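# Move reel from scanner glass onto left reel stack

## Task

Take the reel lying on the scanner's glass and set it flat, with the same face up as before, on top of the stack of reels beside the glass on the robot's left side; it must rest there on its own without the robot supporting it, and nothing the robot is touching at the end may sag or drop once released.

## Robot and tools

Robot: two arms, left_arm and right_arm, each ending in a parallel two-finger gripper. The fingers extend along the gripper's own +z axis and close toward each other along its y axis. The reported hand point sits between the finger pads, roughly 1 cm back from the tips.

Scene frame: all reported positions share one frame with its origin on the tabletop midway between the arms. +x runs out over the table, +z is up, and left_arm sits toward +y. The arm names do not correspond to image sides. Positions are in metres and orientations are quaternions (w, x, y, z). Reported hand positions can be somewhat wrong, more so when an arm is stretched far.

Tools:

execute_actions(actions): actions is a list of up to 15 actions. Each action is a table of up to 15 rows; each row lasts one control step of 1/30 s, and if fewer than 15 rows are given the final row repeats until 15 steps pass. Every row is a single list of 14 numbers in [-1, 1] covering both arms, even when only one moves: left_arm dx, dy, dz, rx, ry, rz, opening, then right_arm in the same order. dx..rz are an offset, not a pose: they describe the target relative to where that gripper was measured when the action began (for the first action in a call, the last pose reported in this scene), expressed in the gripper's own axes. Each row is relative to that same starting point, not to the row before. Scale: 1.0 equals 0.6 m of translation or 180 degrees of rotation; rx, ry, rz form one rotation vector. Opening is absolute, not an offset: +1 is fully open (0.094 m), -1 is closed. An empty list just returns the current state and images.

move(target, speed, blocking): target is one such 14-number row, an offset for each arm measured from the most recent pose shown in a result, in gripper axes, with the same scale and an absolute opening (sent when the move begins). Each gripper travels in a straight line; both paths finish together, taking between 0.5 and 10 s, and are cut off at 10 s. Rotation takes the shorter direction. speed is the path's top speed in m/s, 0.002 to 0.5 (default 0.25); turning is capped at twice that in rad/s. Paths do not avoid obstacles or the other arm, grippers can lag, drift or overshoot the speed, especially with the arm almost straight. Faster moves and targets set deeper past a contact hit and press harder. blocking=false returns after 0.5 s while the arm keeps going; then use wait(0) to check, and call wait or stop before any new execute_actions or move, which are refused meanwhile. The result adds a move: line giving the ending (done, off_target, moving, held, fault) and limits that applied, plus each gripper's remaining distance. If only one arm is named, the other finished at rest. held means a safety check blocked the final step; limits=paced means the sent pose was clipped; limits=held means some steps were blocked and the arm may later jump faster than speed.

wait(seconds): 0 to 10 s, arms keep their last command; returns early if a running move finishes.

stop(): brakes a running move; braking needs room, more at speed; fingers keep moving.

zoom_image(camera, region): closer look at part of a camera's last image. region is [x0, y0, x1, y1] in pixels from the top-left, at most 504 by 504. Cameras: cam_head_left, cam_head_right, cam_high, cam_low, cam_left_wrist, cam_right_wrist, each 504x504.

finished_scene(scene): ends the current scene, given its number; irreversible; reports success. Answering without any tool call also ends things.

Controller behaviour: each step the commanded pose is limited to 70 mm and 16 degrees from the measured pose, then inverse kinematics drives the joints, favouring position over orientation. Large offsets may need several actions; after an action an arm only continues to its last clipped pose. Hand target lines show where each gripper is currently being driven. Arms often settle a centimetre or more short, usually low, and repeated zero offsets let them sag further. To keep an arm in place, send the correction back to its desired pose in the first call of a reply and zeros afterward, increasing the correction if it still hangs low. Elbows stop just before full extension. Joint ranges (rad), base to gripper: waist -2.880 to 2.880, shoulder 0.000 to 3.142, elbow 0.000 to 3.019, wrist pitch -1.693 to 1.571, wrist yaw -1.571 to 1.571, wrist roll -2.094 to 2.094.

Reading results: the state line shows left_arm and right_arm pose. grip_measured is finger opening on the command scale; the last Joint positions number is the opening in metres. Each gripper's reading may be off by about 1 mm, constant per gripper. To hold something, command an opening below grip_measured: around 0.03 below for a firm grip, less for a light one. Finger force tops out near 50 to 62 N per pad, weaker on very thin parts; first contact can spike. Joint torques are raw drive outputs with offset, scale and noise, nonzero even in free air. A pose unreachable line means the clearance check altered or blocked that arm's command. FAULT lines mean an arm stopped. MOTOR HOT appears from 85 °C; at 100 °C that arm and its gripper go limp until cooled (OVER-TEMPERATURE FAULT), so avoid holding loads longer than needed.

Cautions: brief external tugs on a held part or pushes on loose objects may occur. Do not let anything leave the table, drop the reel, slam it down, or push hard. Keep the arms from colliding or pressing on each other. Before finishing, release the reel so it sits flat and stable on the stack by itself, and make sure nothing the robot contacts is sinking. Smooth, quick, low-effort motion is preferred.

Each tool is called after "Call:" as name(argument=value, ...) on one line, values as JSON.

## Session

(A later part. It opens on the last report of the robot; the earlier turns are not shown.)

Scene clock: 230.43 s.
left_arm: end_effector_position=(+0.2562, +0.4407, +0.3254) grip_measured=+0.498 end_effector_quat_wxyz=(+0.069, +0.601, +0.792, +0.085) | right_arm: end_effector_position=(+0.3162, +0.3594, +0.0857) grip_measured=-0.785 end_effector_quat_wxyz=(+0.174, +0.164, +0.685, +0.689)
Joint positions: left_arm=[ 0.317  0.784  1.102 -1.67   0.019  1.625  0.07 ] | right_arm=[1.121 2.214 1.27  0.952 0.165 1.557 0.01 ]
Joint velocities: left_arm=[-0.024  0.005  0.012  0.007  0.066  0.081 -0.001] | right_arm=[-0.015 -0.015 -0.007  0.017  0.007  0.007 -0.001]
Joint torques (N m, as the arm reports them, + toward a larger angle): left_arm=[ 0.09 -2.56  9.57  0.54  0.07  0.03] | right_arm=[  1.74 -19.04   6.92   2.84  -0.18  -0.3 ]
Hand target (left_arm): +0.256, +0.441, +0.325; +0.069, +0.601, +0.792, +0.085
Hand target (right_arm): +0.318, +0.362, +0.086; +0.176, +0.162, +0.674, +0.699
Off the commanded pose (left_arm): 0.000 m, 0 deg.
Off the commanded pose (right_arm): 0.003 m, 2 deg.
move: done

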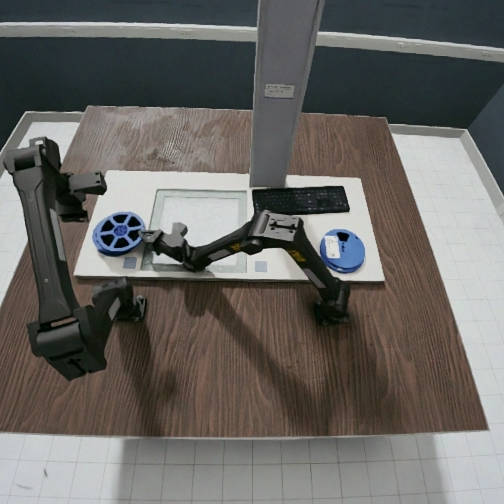

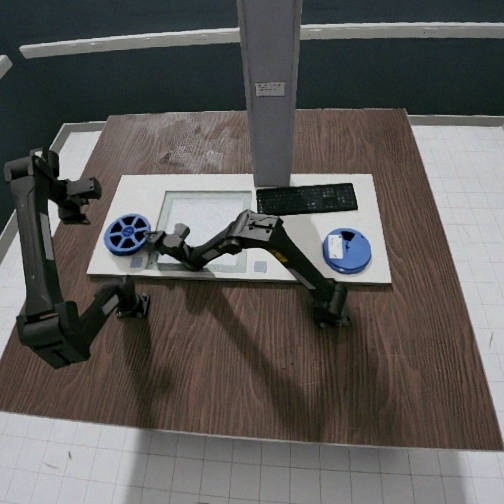

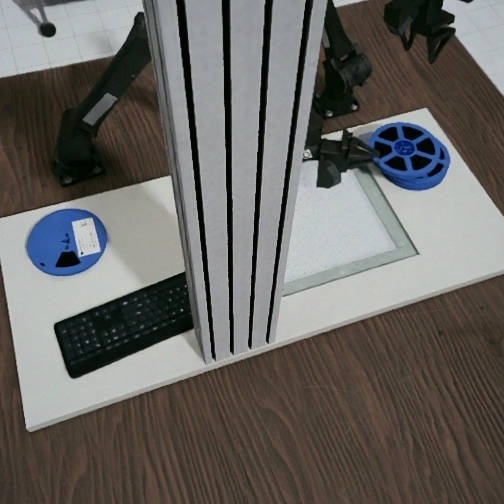

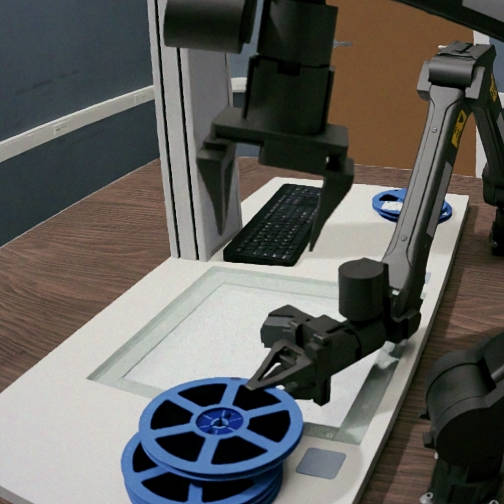

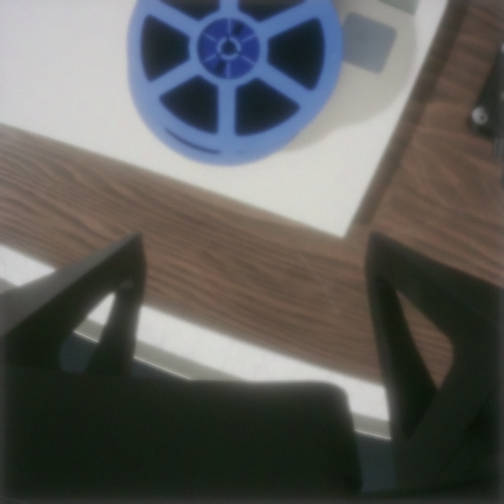

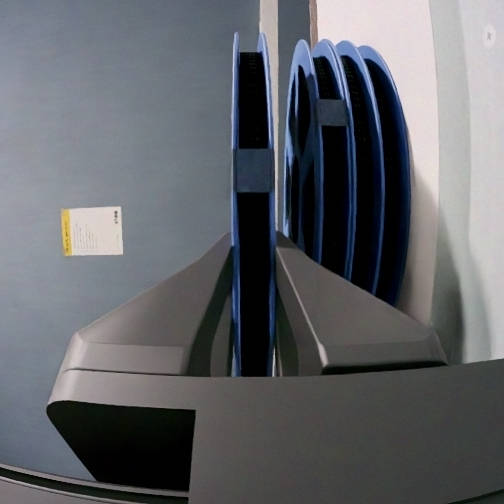

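Call:
move(target=[0, 0, 0, 0, 0, 0, 0.5, 0,-0.03,0.0,-0.005,0,0,-0.85], speed=0.03)

Scene clock: 234.80 s.
left_arm: end_effector_position=(+0.2562, +0.4407, +0.3254) grip_measured=+0.498 end_effector_quat_wxyz=(+0.069, +0.601, +0.792, +0.085) | right_arm: end_effector_position=(+0.3160, +0.3588, +0.0814) grip_measured=-0.785 end_effector_quat_wxyz=(+0.174, +0.164, +0.682, +0.692)
Joint positions: left_arm=[ 0.317  0.784  1.102 -1.67   0.019  1.625  0.07 ] | right_arm=[1.121 2.226 1.27  0.973 0.165 1.558 0.01 ]
Joint velocities: left_arm=[-0.005 -0.005  0.007  0.002  0.051 -0.007  0.   ] | right_arm=[-0.015  0.005 -0.017  0.007 -0.037 -0.037  0.   ]
Joint torques (N m, as the arm reports them, + toward a larger angle): left_arm=[ 0.2  -2.64  9.55  0.58  0.07  0.03] | right_arm=[  1.81 -18.06   6.49   2.94  -0.18  -0.3 ]
Hand target (left_arm): +0.256, +0.441, +0.325; +0.069, +0.601, +0.792, +0.085
Hand target (right_arm): +0.316, +0.359, +0.068; +0.175, +0.163, +0.679, +0.694
Off the commanded pose (left_arm): 0.000 m, 0 deg.
Off the commanded pose (right_arm): 0.014 m, 0 deg.
move: off_target (right_arm)

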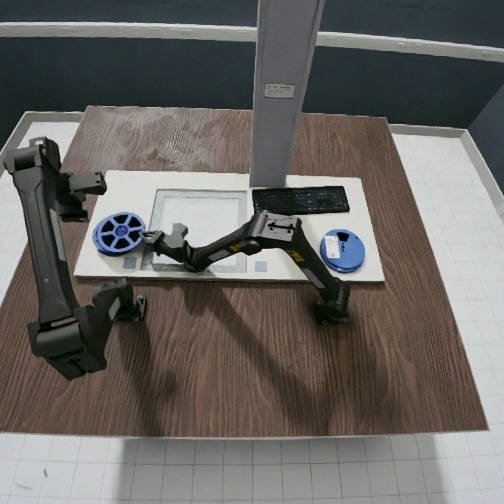

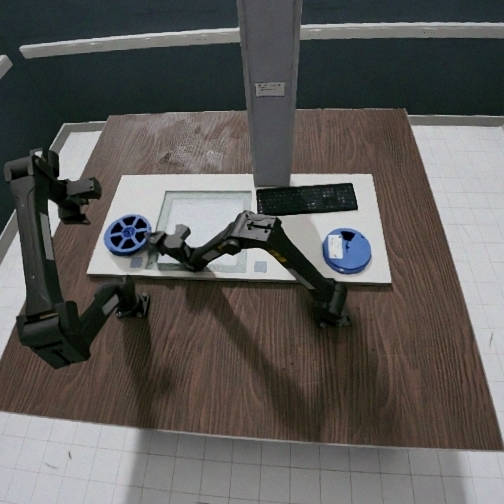

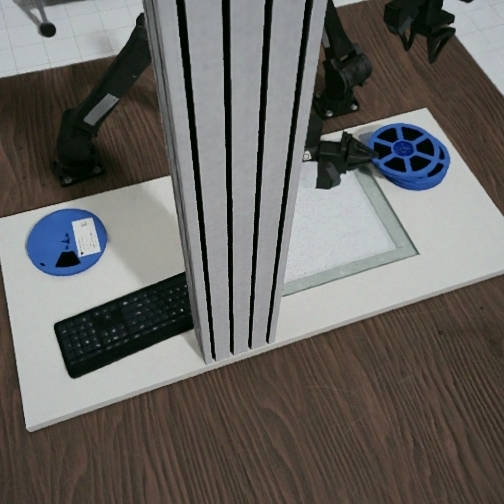

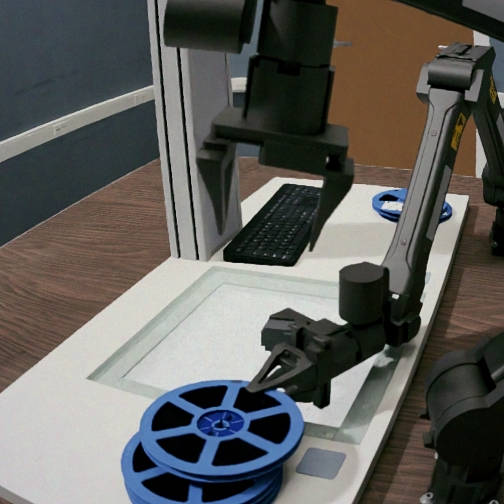

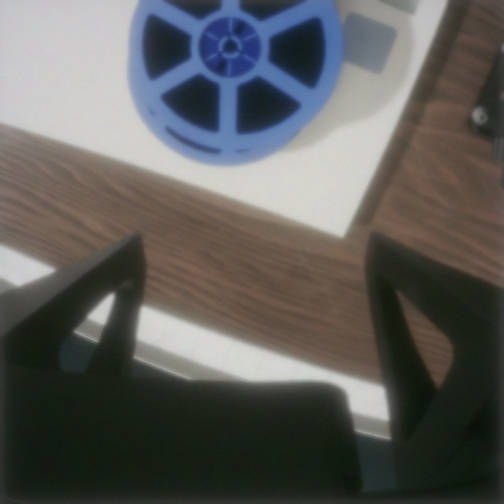

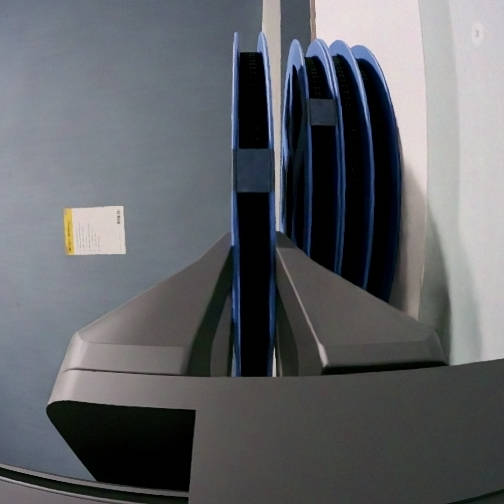

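Call:
move(target=[0, 0, 0, 0, 0, 0, 0.5, 0,0.0,0.0,0.022,0,0,-0.85], speed=0.02)

Call:
zoom_image(camera="cam_low", region=[100, 290, 430, 504])

Scene clock: 243.23 s.
left_arm: end_effector_position=(+0.2562, +0.4407, +0.3254) grip_measured=+0.498 end_effector_quat_wxyz=(+0.069, +0.601, +0.792, +0.085) | right_arm: end_effector_position=(+0.3162, +0.3595, +0.0755) grip_measured=-0.785 end_effector_quat_wxyz=(+0.171, +0.167, +0.704, +0.669)
Joint positions: left_arm=[ 0.317  0.784  1.102 -1.67   0.019  1.625  0.07 ] | right_arm=[1.121 2.207 1.27  0.89  0.165 1.562 0.01 ]
Joint velocities: left_arm=[-0.015 -0.015 -0.022 -0.012  0.007  0.007 -0.   ] | right_arm=[-0.005 -0.005 -0.007 -0.012 -0.095 -0.022 -0.   ]
Joint torques (N m, as the arm reports them, + toward a larger angle): left_arm=[ 0.1  -2.4   9.56  0.57  0.06  0.03] | right_arm=[  1.76 -21.94   5.81   1.08  -0.13  -0.18]
Hand target (left_arm): +0.256, +0.441, +0.325; +0.069, +0.601, +0.792, +0.085
Hand target (right_arm): +0.316, +0.359, +0.081; +0.168, +0.170, +0.705, +0.668
Off the commanded pose (left_arm): 0.000 m, 0 deg.
Off the commanded pose (right_arm): 0.006 m, 0 deg.
move: done

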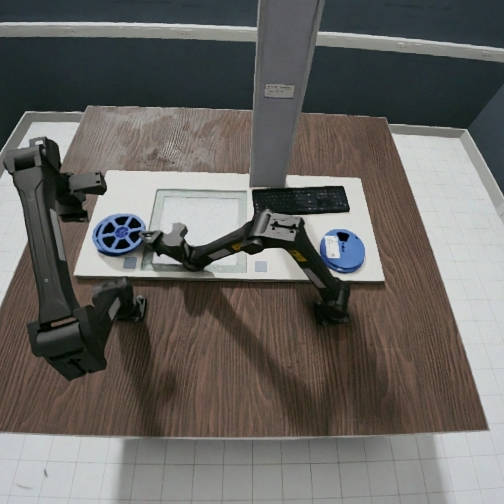

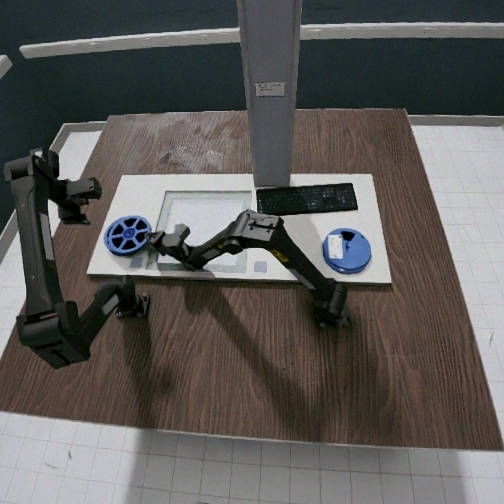

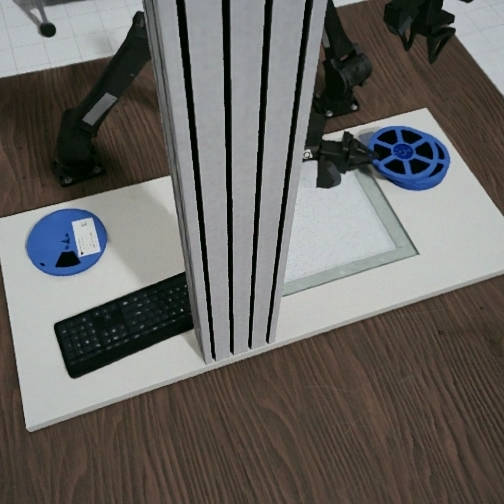

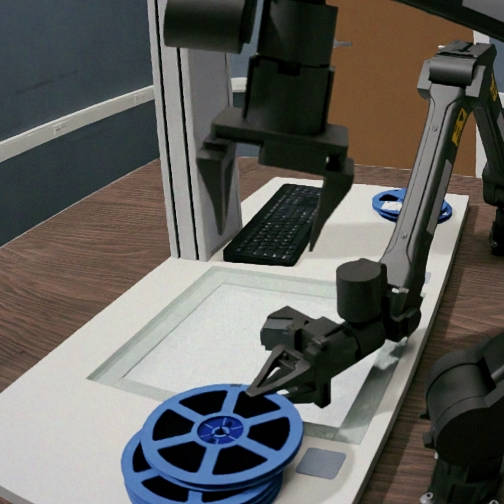

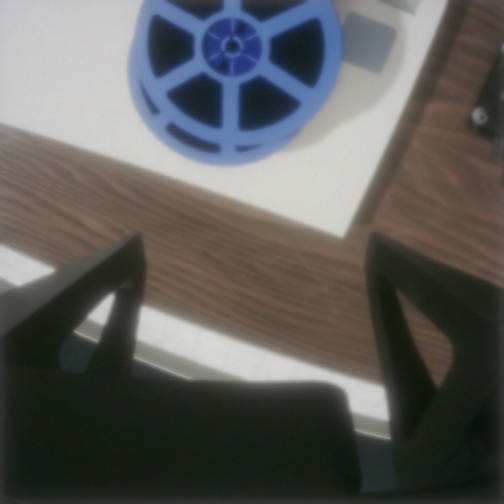

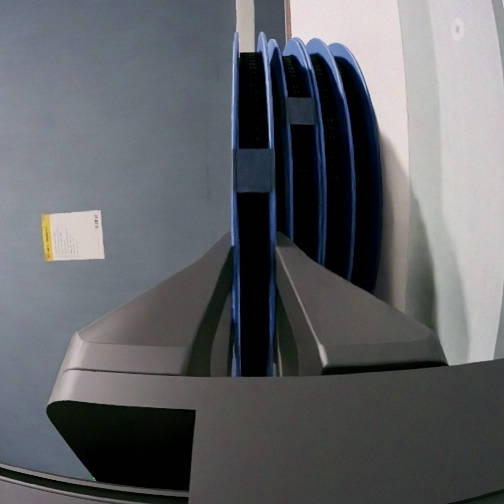

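Region (100, 290, 430, 504) of cam_low's 504x504 image, scaled by 1.527, with more detail than that image has; it fills the top 327 rows of this view, and the rest is white.

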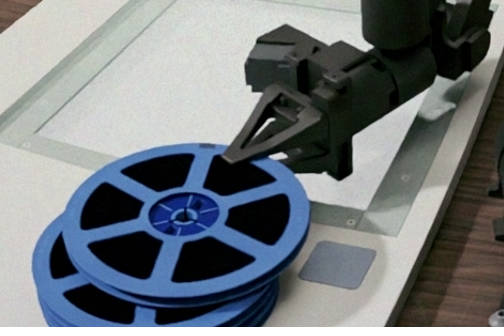

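Now open slowly, letting the lower finger lower it.

Call:
execute_actions(actions=[[[0,0,0,0,0,0,0.5,0,0.008,0,0,0,0,-0.72]],[[0,0,0,0,0,0,0.5,0,0.008,0,0,0,0,-0.62]],[[0,0,0,0,0,0,0.5,0,0.008,0,0,0,0,-0.52]],[[0,0,0,0,0,0,0.5,0,0.008,0,0,0,0,-0.42]],[[0,0,0,0,0,0,0.5,0,0.008,0,0,0,0,-0.32]]])

Scene clock: 249.27 s.
left_arm: end_effector_position=(+0.2562, +0.4407, +0.3254) grip_measured=+0.498 end_effector_quat_wxyz=(+0.069, +0.601, +0.792, +0.085) | right_arm: end_effector_position=(+0.3162, +0.3595, +0.0755) grip_measured=-0.322 end_effector_quat_wxyz=(+0.170, +0.167, +0.704, +0.669)
Joint positions: left_arm=[ 0.317  0.784  1.102 -1.67   0.019  1.625  0.07 ] | right_arm=[1.121 2.207 1.27  0.89  0.165 1.562 0.032]
Joint velocities: left_arm=[ 0.015 -0.015 -0.012  0.007 -0.095 -0.037  0.   ] | right_arm=[ 0.005 -0.005  0.012 -0.002 -0.022 -0.007 -0.001]
Joint torques (N m, as the arm reports them, + toward a larger angle): left_arm=[ 0.12 -2.52  9.56  0.54  0.07  0.03] | right_arm=[  1.78 -21.5    6.06   1.37  -0.14  -0.27]
Hand target (left_arm): +0.256, +0.441, +0.325; +0.069, +0.601, +0.792, +0.085
Hand target (right_arm): +0.316, +0.360, +0.080; +0.171, +0.167, +0.704, +0.669
Off the commanded pose (left_arm): 0.000 m, 0 deg.
Off the commanded pose (right_arm): 0.005 m, 0 deg.

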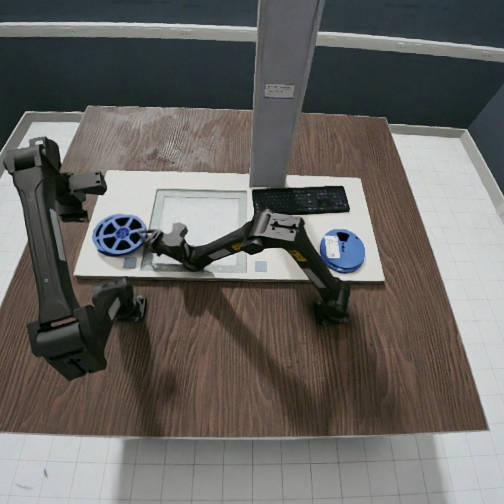

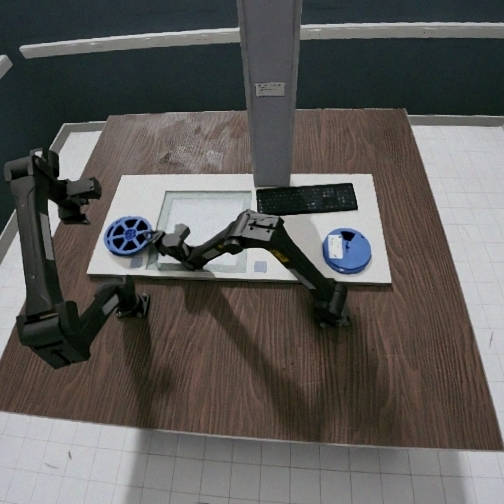

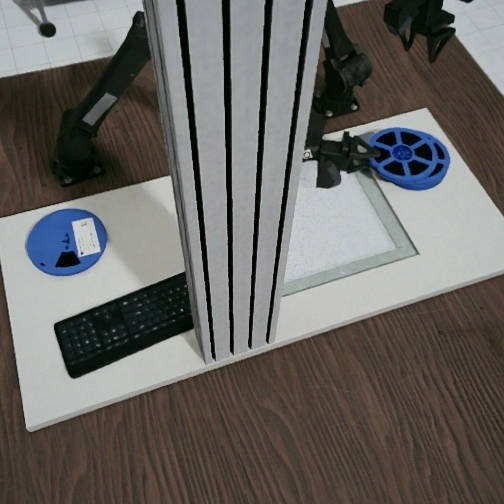

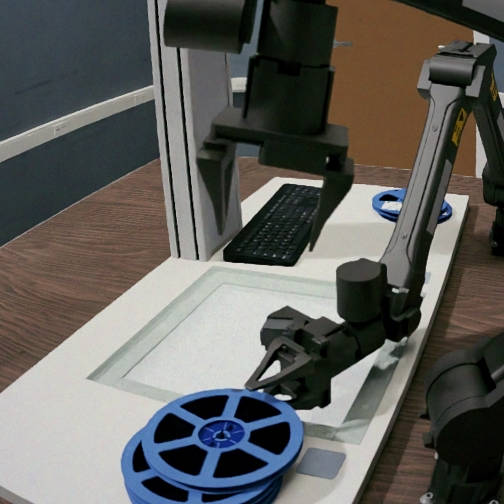

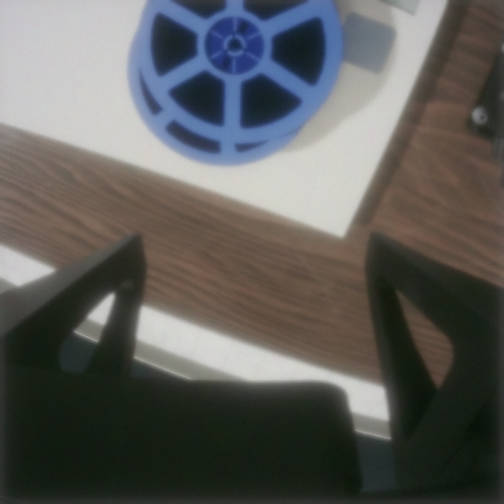

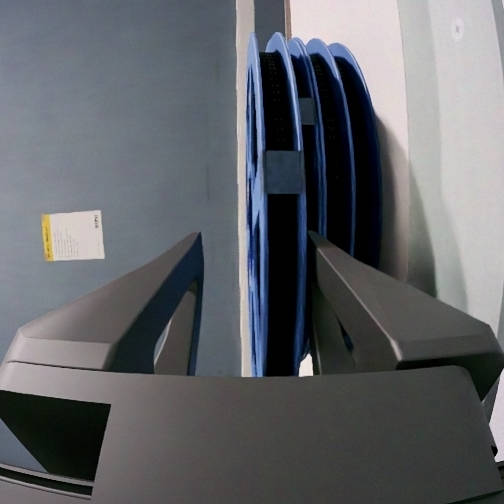

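Call:
move(target=[-0.065, -0.058, 0.31, 0.05, 0, 0, 0.7, 0,0.008,-0.12,0,0,0,-0.2], speed=0.12)

Scene clock: 259.00 s.
left_arm: end_effector_position=(+0.2692, +0.4012, +0.1367) grip_measured=+0.698 end_effector_quat_wxyz=(+0.019, +0.608, +0.794, +0.018) | right_arm: end_effector_position=(+0.2939, +0.2968, +0.0733) grip_measured=-0.202 end_effector_quat_wxyz=(+0.174, +0.171, +0.710, +0.661)
Joint positions: left_arm=[ 0.115  0.892  0.666 -1.292  0.002  1.434  0.08 ] | right_arm=[1.128 2.105 1.051 0.987 0.184 1.562 0.037]
Joint velocities: left_arm=[-0.015  0.015 -0.002 -0.012  0.007  0.022  0.   ] | right_arm=[-0.005 -0.024 -0.002  0.007 -0.007 -0.007  0.001]
Joint torques (N m, as the arm reports them, + toward a larger angle): left_arm=[-0.34 -3.65  9.29  0.71 -0.04 -0.07] | right_arm=[  2.99 -19.62   4.39   2.36  -0.05  -0.25]
Hand target (left_arm): +0.272, +0.401, +0.136; +0.023, +0.605, +0.796, +0.022
Hand target (right_arm): +0.283, +0.296, +0.083; +0.171, +0.167, +0.704, +0.669
Off the commanded pose (left_arm): 0.005 m, 1 deg.
Off the commanded pose (right_arm): 0.015 m, 1 deg.
move: off_target (right_arm)

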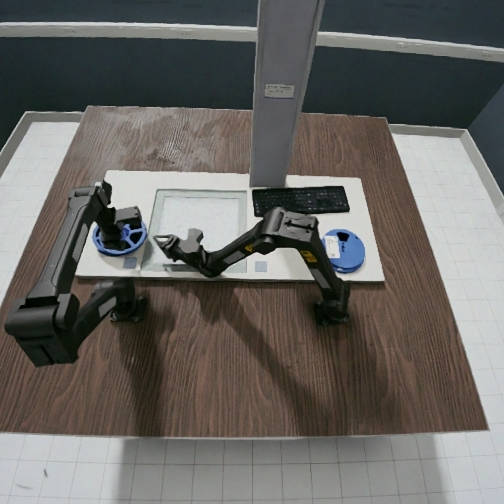

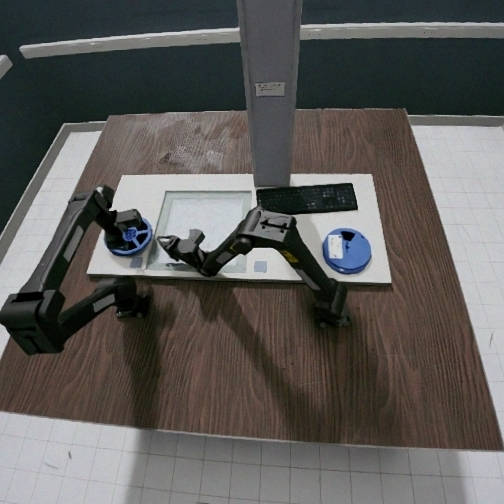

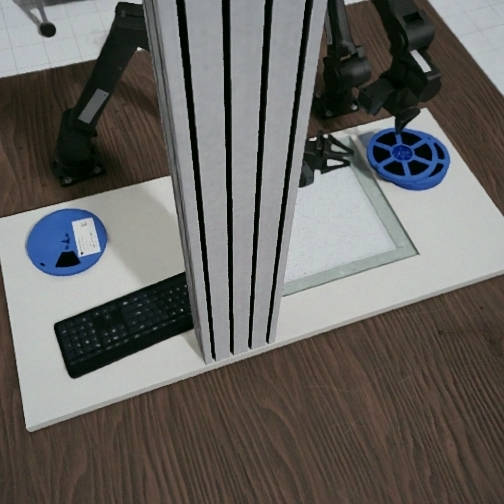

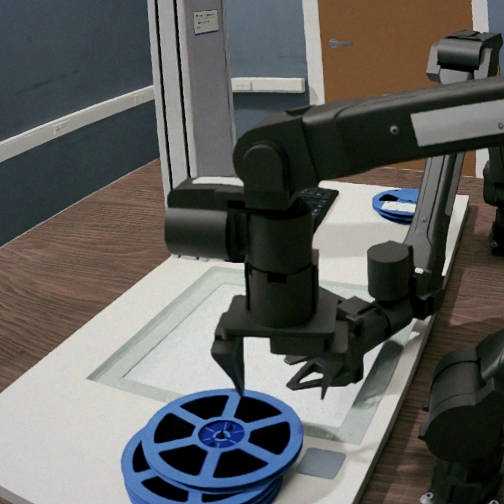

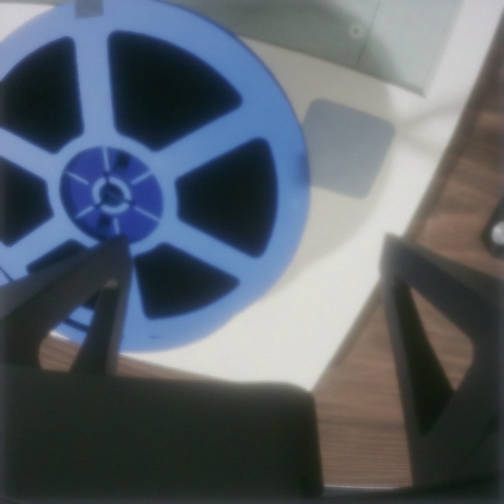

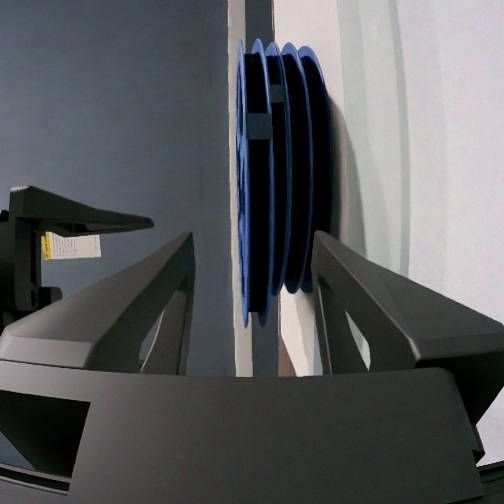

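Call:
move(target=[0.012, 0.017, 0.07, 0, 0, 0, 0.7, -0.1,0.15,-0.4,0,0,0,-0.2], speed=0.15)

Scene clock: 263.83 s.
left_arm: end_effector_position=(+0.2779, +0.4093, +0.0976) grip_measured=+0.698 end_effector_quat_wxyz=(+0.018, +0.606, +0.795, +0.017) | right_arm: end_effector_position=(+0.2317, +0.0680, +0.1844) grip_measured=-0.202 end_effector_quat_wxyz=(+0.170, +0.168, +0.704, +0.669)
Joint positions: left_arm=[ 0.145  0.969  0.6   -1.152  0.002  1.459  0.08 ] | right_arm=[1.087 1.375 0.386 0.942 0.132 1.562 0.037]
Joint velocities: left_arm=[ 0.005  0.005 -0.002 -0.017 -0.022  0.007 -0.   ] | right_arm=[-0.005  0.005 -0.007 -0.002  0.081 -0.037 -0.   ]
Joint torques (N m, as the arm reports them, + toward a larger angle): left_arm=[ 0.77 -3.78  8.61  0.78  0.12  0.11] | right_arm=[ 0.66 -7.78  5.39  1.09 -0.25 -0.3 ]
Hand target (left_arm): +0.279, +0.411, +0.095; +0.019, +0.608, +0.794, +0.018
Hand target (right_arm): +0.236, +0.063, +0.179; +0.174, +0.172, +0.710, +0.661
Off the commanded pose (left_arm): 0.003 m, 0 deg.
Off the commanded pose (right_arm): 0.006 m, 1 deg.
move: done

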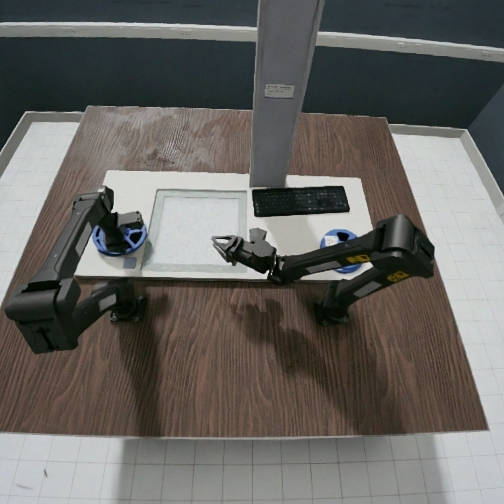

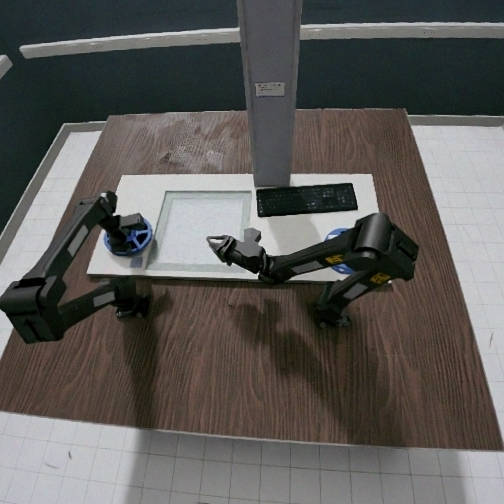

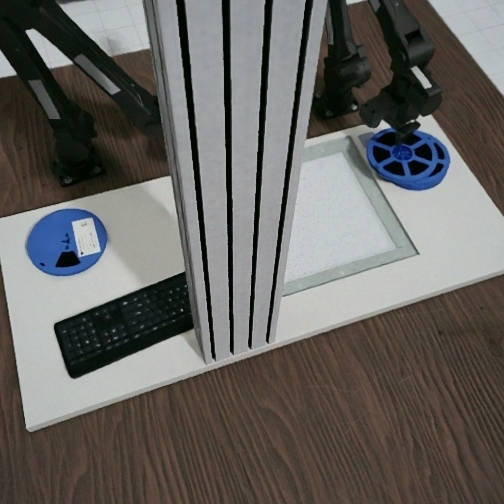

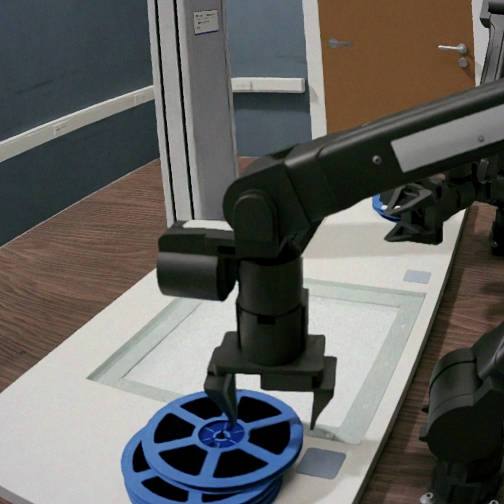

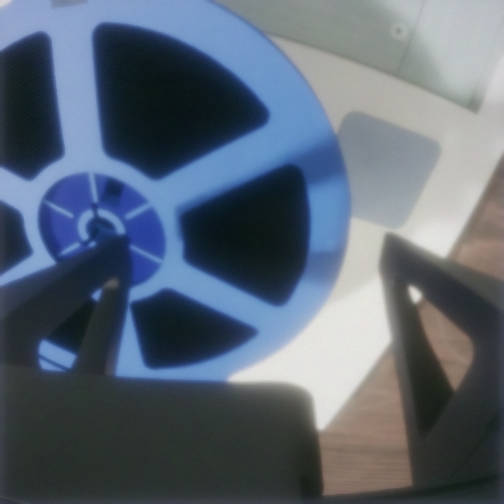

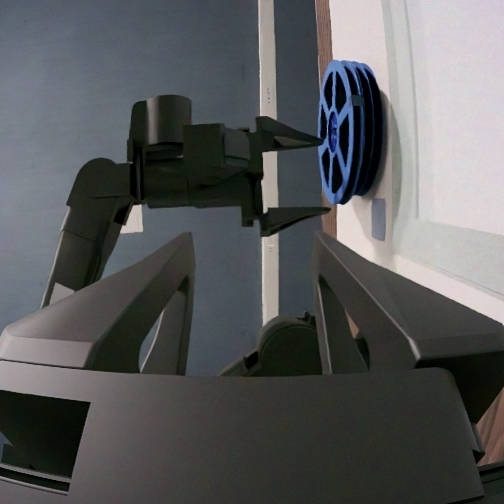

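Call:
move(target=[0, 0, 0.043, -0.004, 0, 0, 0.7, 0,0,0,0,0,0,-0.2], speed=0.03)

Call:
execute_actions(actions=[[[0,0,0.012,0,0,0,0.55,0,0,0,0,0,0,-0.2]],[[0,0,0.012,0,0,0,0.42,0,0,0,0,0,0,-0.2]],[[0,0,0.012,0,0,0,0.32,0,0,0,0,0,0,-0.2]],[[0,0,0.012,0,0,0,0.24,0,0,0,0,0,0,-0.2]]])

Scene clock: 271.73 s.
left_arm: end_effector_position=(+0.2802, +0.4096, +0.0790) grip_measured=+0.698 end_effector_quat_wxyz=(+0.024, +0.606, +0.795, +0.024) | right_arm: end_effector_position=(+0.2317, +0.0680, +0.1842) grip_measured=-0.202 end_effector_quat_wxyz=(+0.170, +0.168, +0.704, +0.669)
Joint positions: left_arm=[ 0.145  0.989  0.557 -1.07   0.002  1.459  0.08 ] | right_arm=[1.087 1.375 0.386 0.941 0.132 1.562 0.037]
Joint velocities: left_arm=[-0.005 -0.005  0.007  0.007  0.007 -0.007 -0.001] | right_arm=[ 0.005 -0.005 -0.017 -0.007 -0.007 -0.051 -0.   ]
Joint torques (N m, as the arm reports them, + toward a larger angle): left_arm=[-0.1  -3.73  7.82  0.83  0.    0.03] | right_arm=[ 1.77 -7.32  5.81  1.73 -0.15 -0.27]
Hand target (left_arm): +0.279, +0.409, +0.072; +0.022, +0.606, +0.795, +0.022
Hand target (right_arm): +0.232, +0.068, +0.184; +0.170, +0.168, +0.704, +0.669
Off the commanded pose (left_arm): 0.007 m, 0 deg.
Off the commanded pose (right_arm): 0.000 m, 0 deg.
move: done

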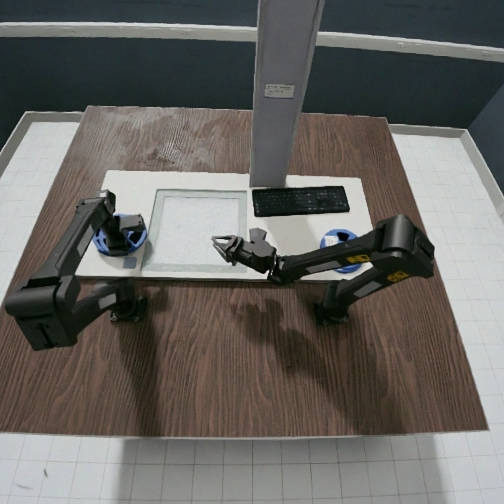

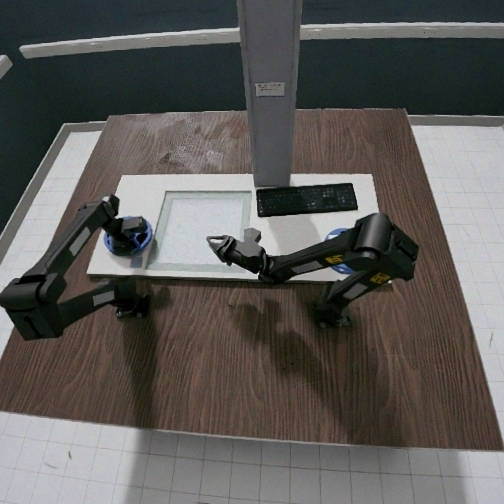

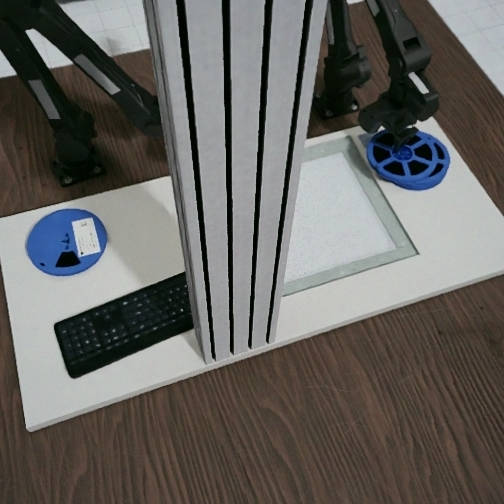

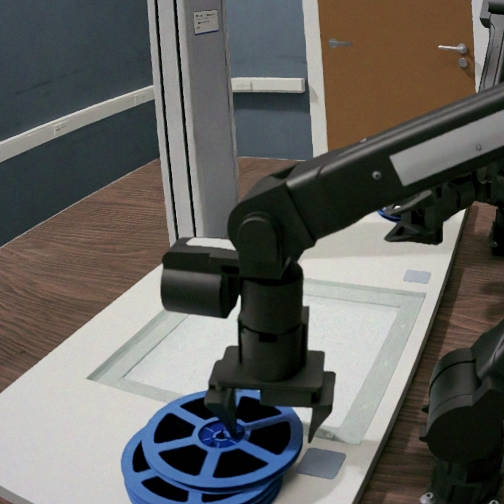

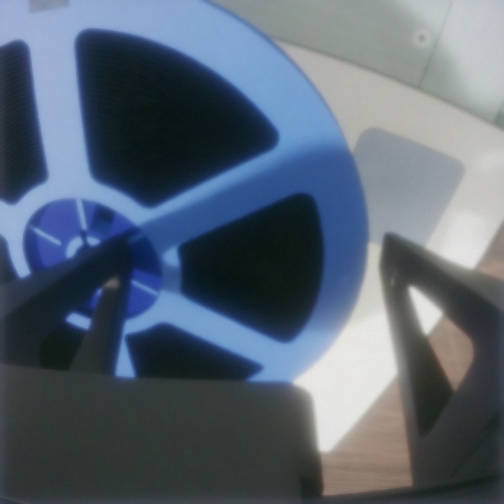

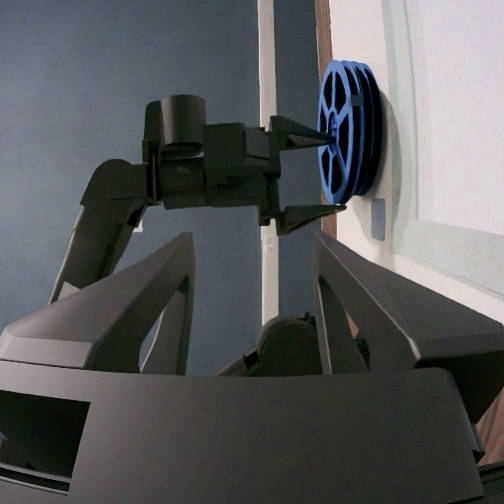

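Scene clock: 273.73 s.
left_arm: end_effector_position=(+0.2862, +0.4108, +0.0789) grip_measured=+0.285 end_effector_quat_wxyz=(+0.032, +0.606, +0.794, +0.033) | right_arm: end_effector_position=(+0.2317, +0.0680, +0.1842) grip_measured=-0.202 end_effector_quat_wxyz=(+0.170, +0.168, +0.704, +0.669)
Joint positions: left_arm=[ 0.145  0.991  0.556 -1.044  0.001  1.459  0.06 ] | right_arm=[1.087 1.375 0.386 0.941 0.132 1.562 0.037]
Joint velocities: left_arm=[-0.005 -0.005  0.012 -0.002 -0.037 -0.022 -0.001] | right_arm=[-0.005 -0.005 -0.012 -0.002  0.037 -0.037  0.001]
Joint torques (N m, as the arm reports them, + toward a larger angle): left_arm=[ 0.05 -3.5   7.86  1.19  0.05  0.04] | right_arm=[ 1.8  -7.3   5.81  1.71 -0.14 -0.26]
Hand target (left_arm): +0.286, +0.411, +0.072; +0.031, +0.606, +0.794, +0.032
Hand target (right_arm): +0.232, +0.068, +0.184; +0.170, +0.168, +0.704, +0.669
Off the commanded pose (left_arm): 0.007 m, 0 deg.
Off the commanded pose (right_arm): 0.000 m, 0 deg.

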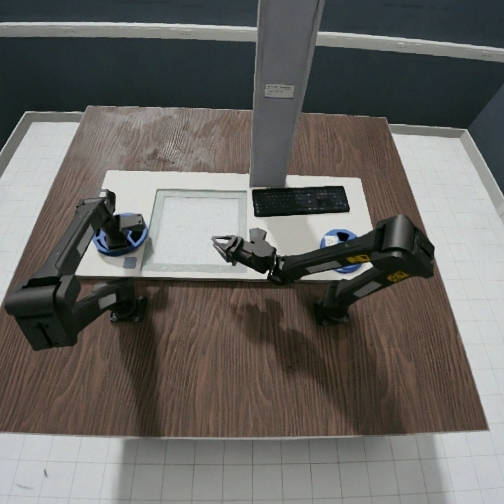

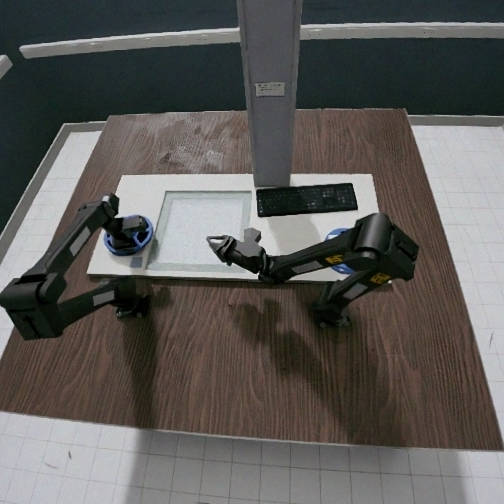

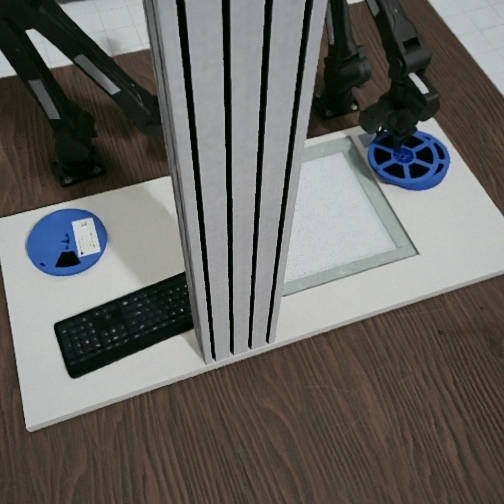

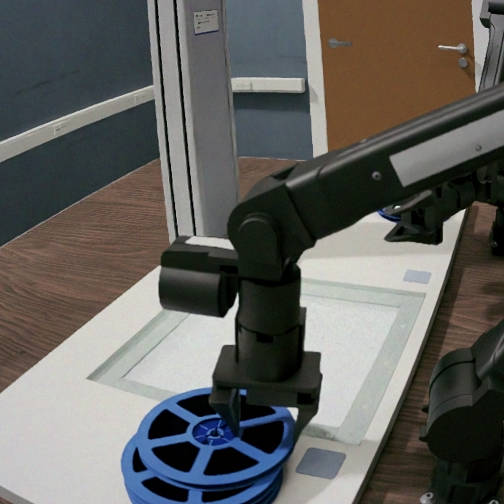

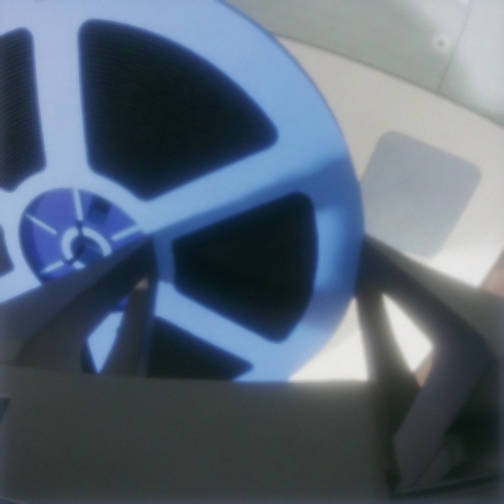

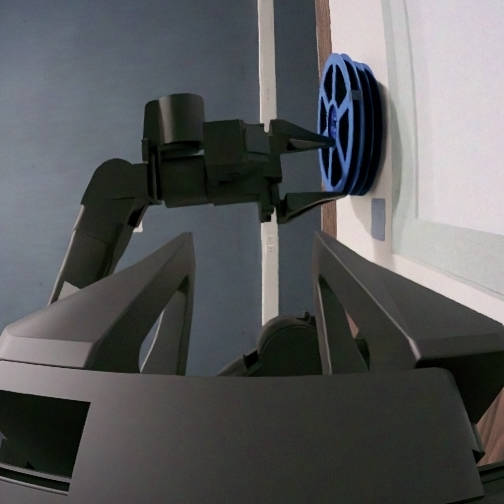

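Call:
move(target=[0.06, 0.017, -0.012, 0, 0, 0, 0.24, 0,0,0,0,0,0,-0.2], speed=0.03)

Call:
zoom_image(camera="cam_high", region=[340, 90, 480, 210])

Scene clock: 278.37 s.
left_arm: end_effector_position=(+0.2784, +0.4424, +0.0786) grip_measured=+0.285 end_effector_quat_wxyz=(+0.034, +0.606, +0.795, +0.031) | right_arm: end_effector_position=(+0.2317, +0.0680, +0.1842) grip_measured=-0.202 end_effector_quat_wxyz=(+0.170, +0.168, +0.704, +0.669)
Joint positions: left_arm=[ 0.294  0.992  0.556 -1.046  0.02   1.608  0.06 ] | right_arm=[1.087 1.375 0.386 0.941 0.132 1.562 0.037]
Joint velocities: left_arm=[ 0.005 -0.005  0.007 -0.027 -0.022 -0.022  0.   ] | right_arm=[-0.015 -0.015  0.002  0.002  0.11  -0.037 -0.001]
Joint torques (N m, as the arm reports them, + toward a larger angle): left_arm=[ 1.3  -3.21 11.65 -0.15 -0.18  0.15] | right_arm=[ 1.83 -7.27  5.81  1.7  -0.15 -0.27]
Hand target (left_arm): +0.285, +0.449, +0.086; +0.031, +0.606, +0.794, +0.033
Hand target (right_arm): +0.232, +0.068, +0.184; +0.170, +0.168, +0.704, +0.669
Off the commanded pose (left_arm): 0.012 m, 0 deg.
Off the commanded pose (right_arm): 0.000 m, 0 deg.
move: off_target (left_arm)

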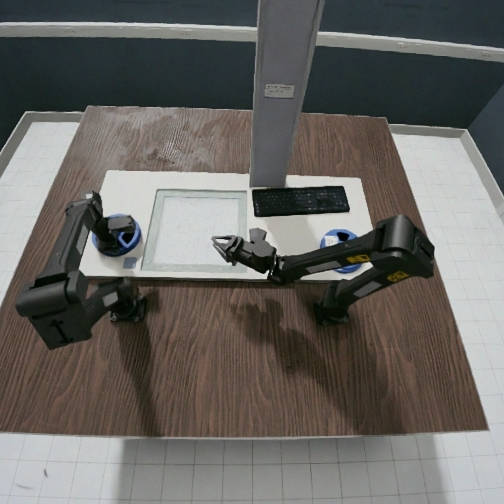

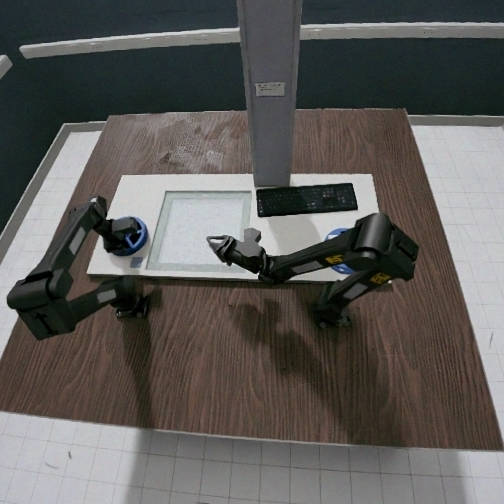

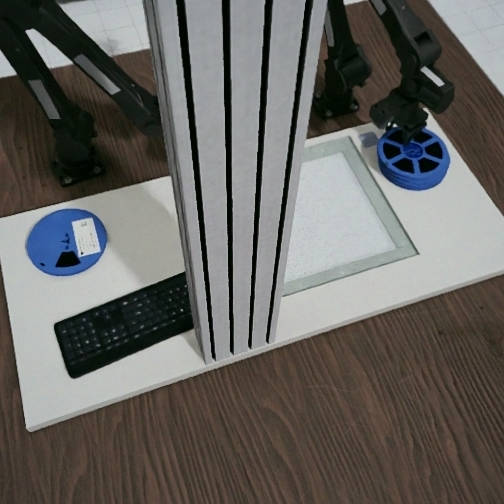

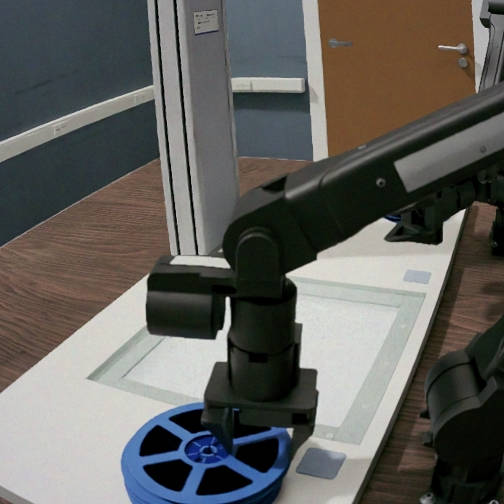

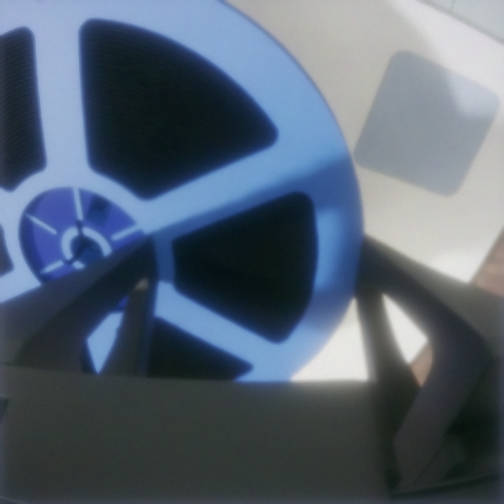

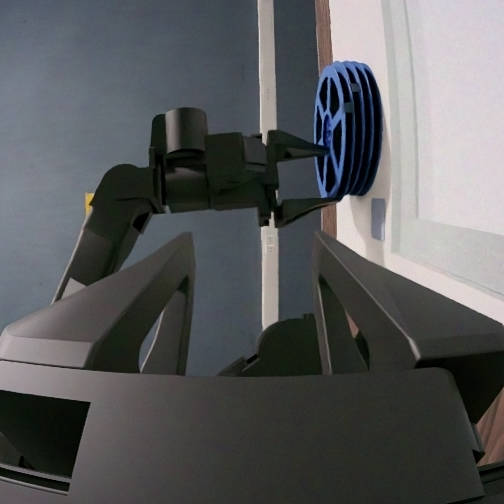

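Region (340, 90, 480, 210) of cam_high's 504x504 image, scaled by 3.600, with more detail than that image has; it fills the top 432 rows of this view, and the rest is white.

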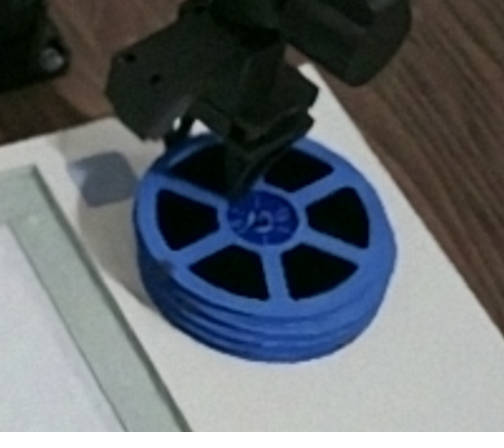

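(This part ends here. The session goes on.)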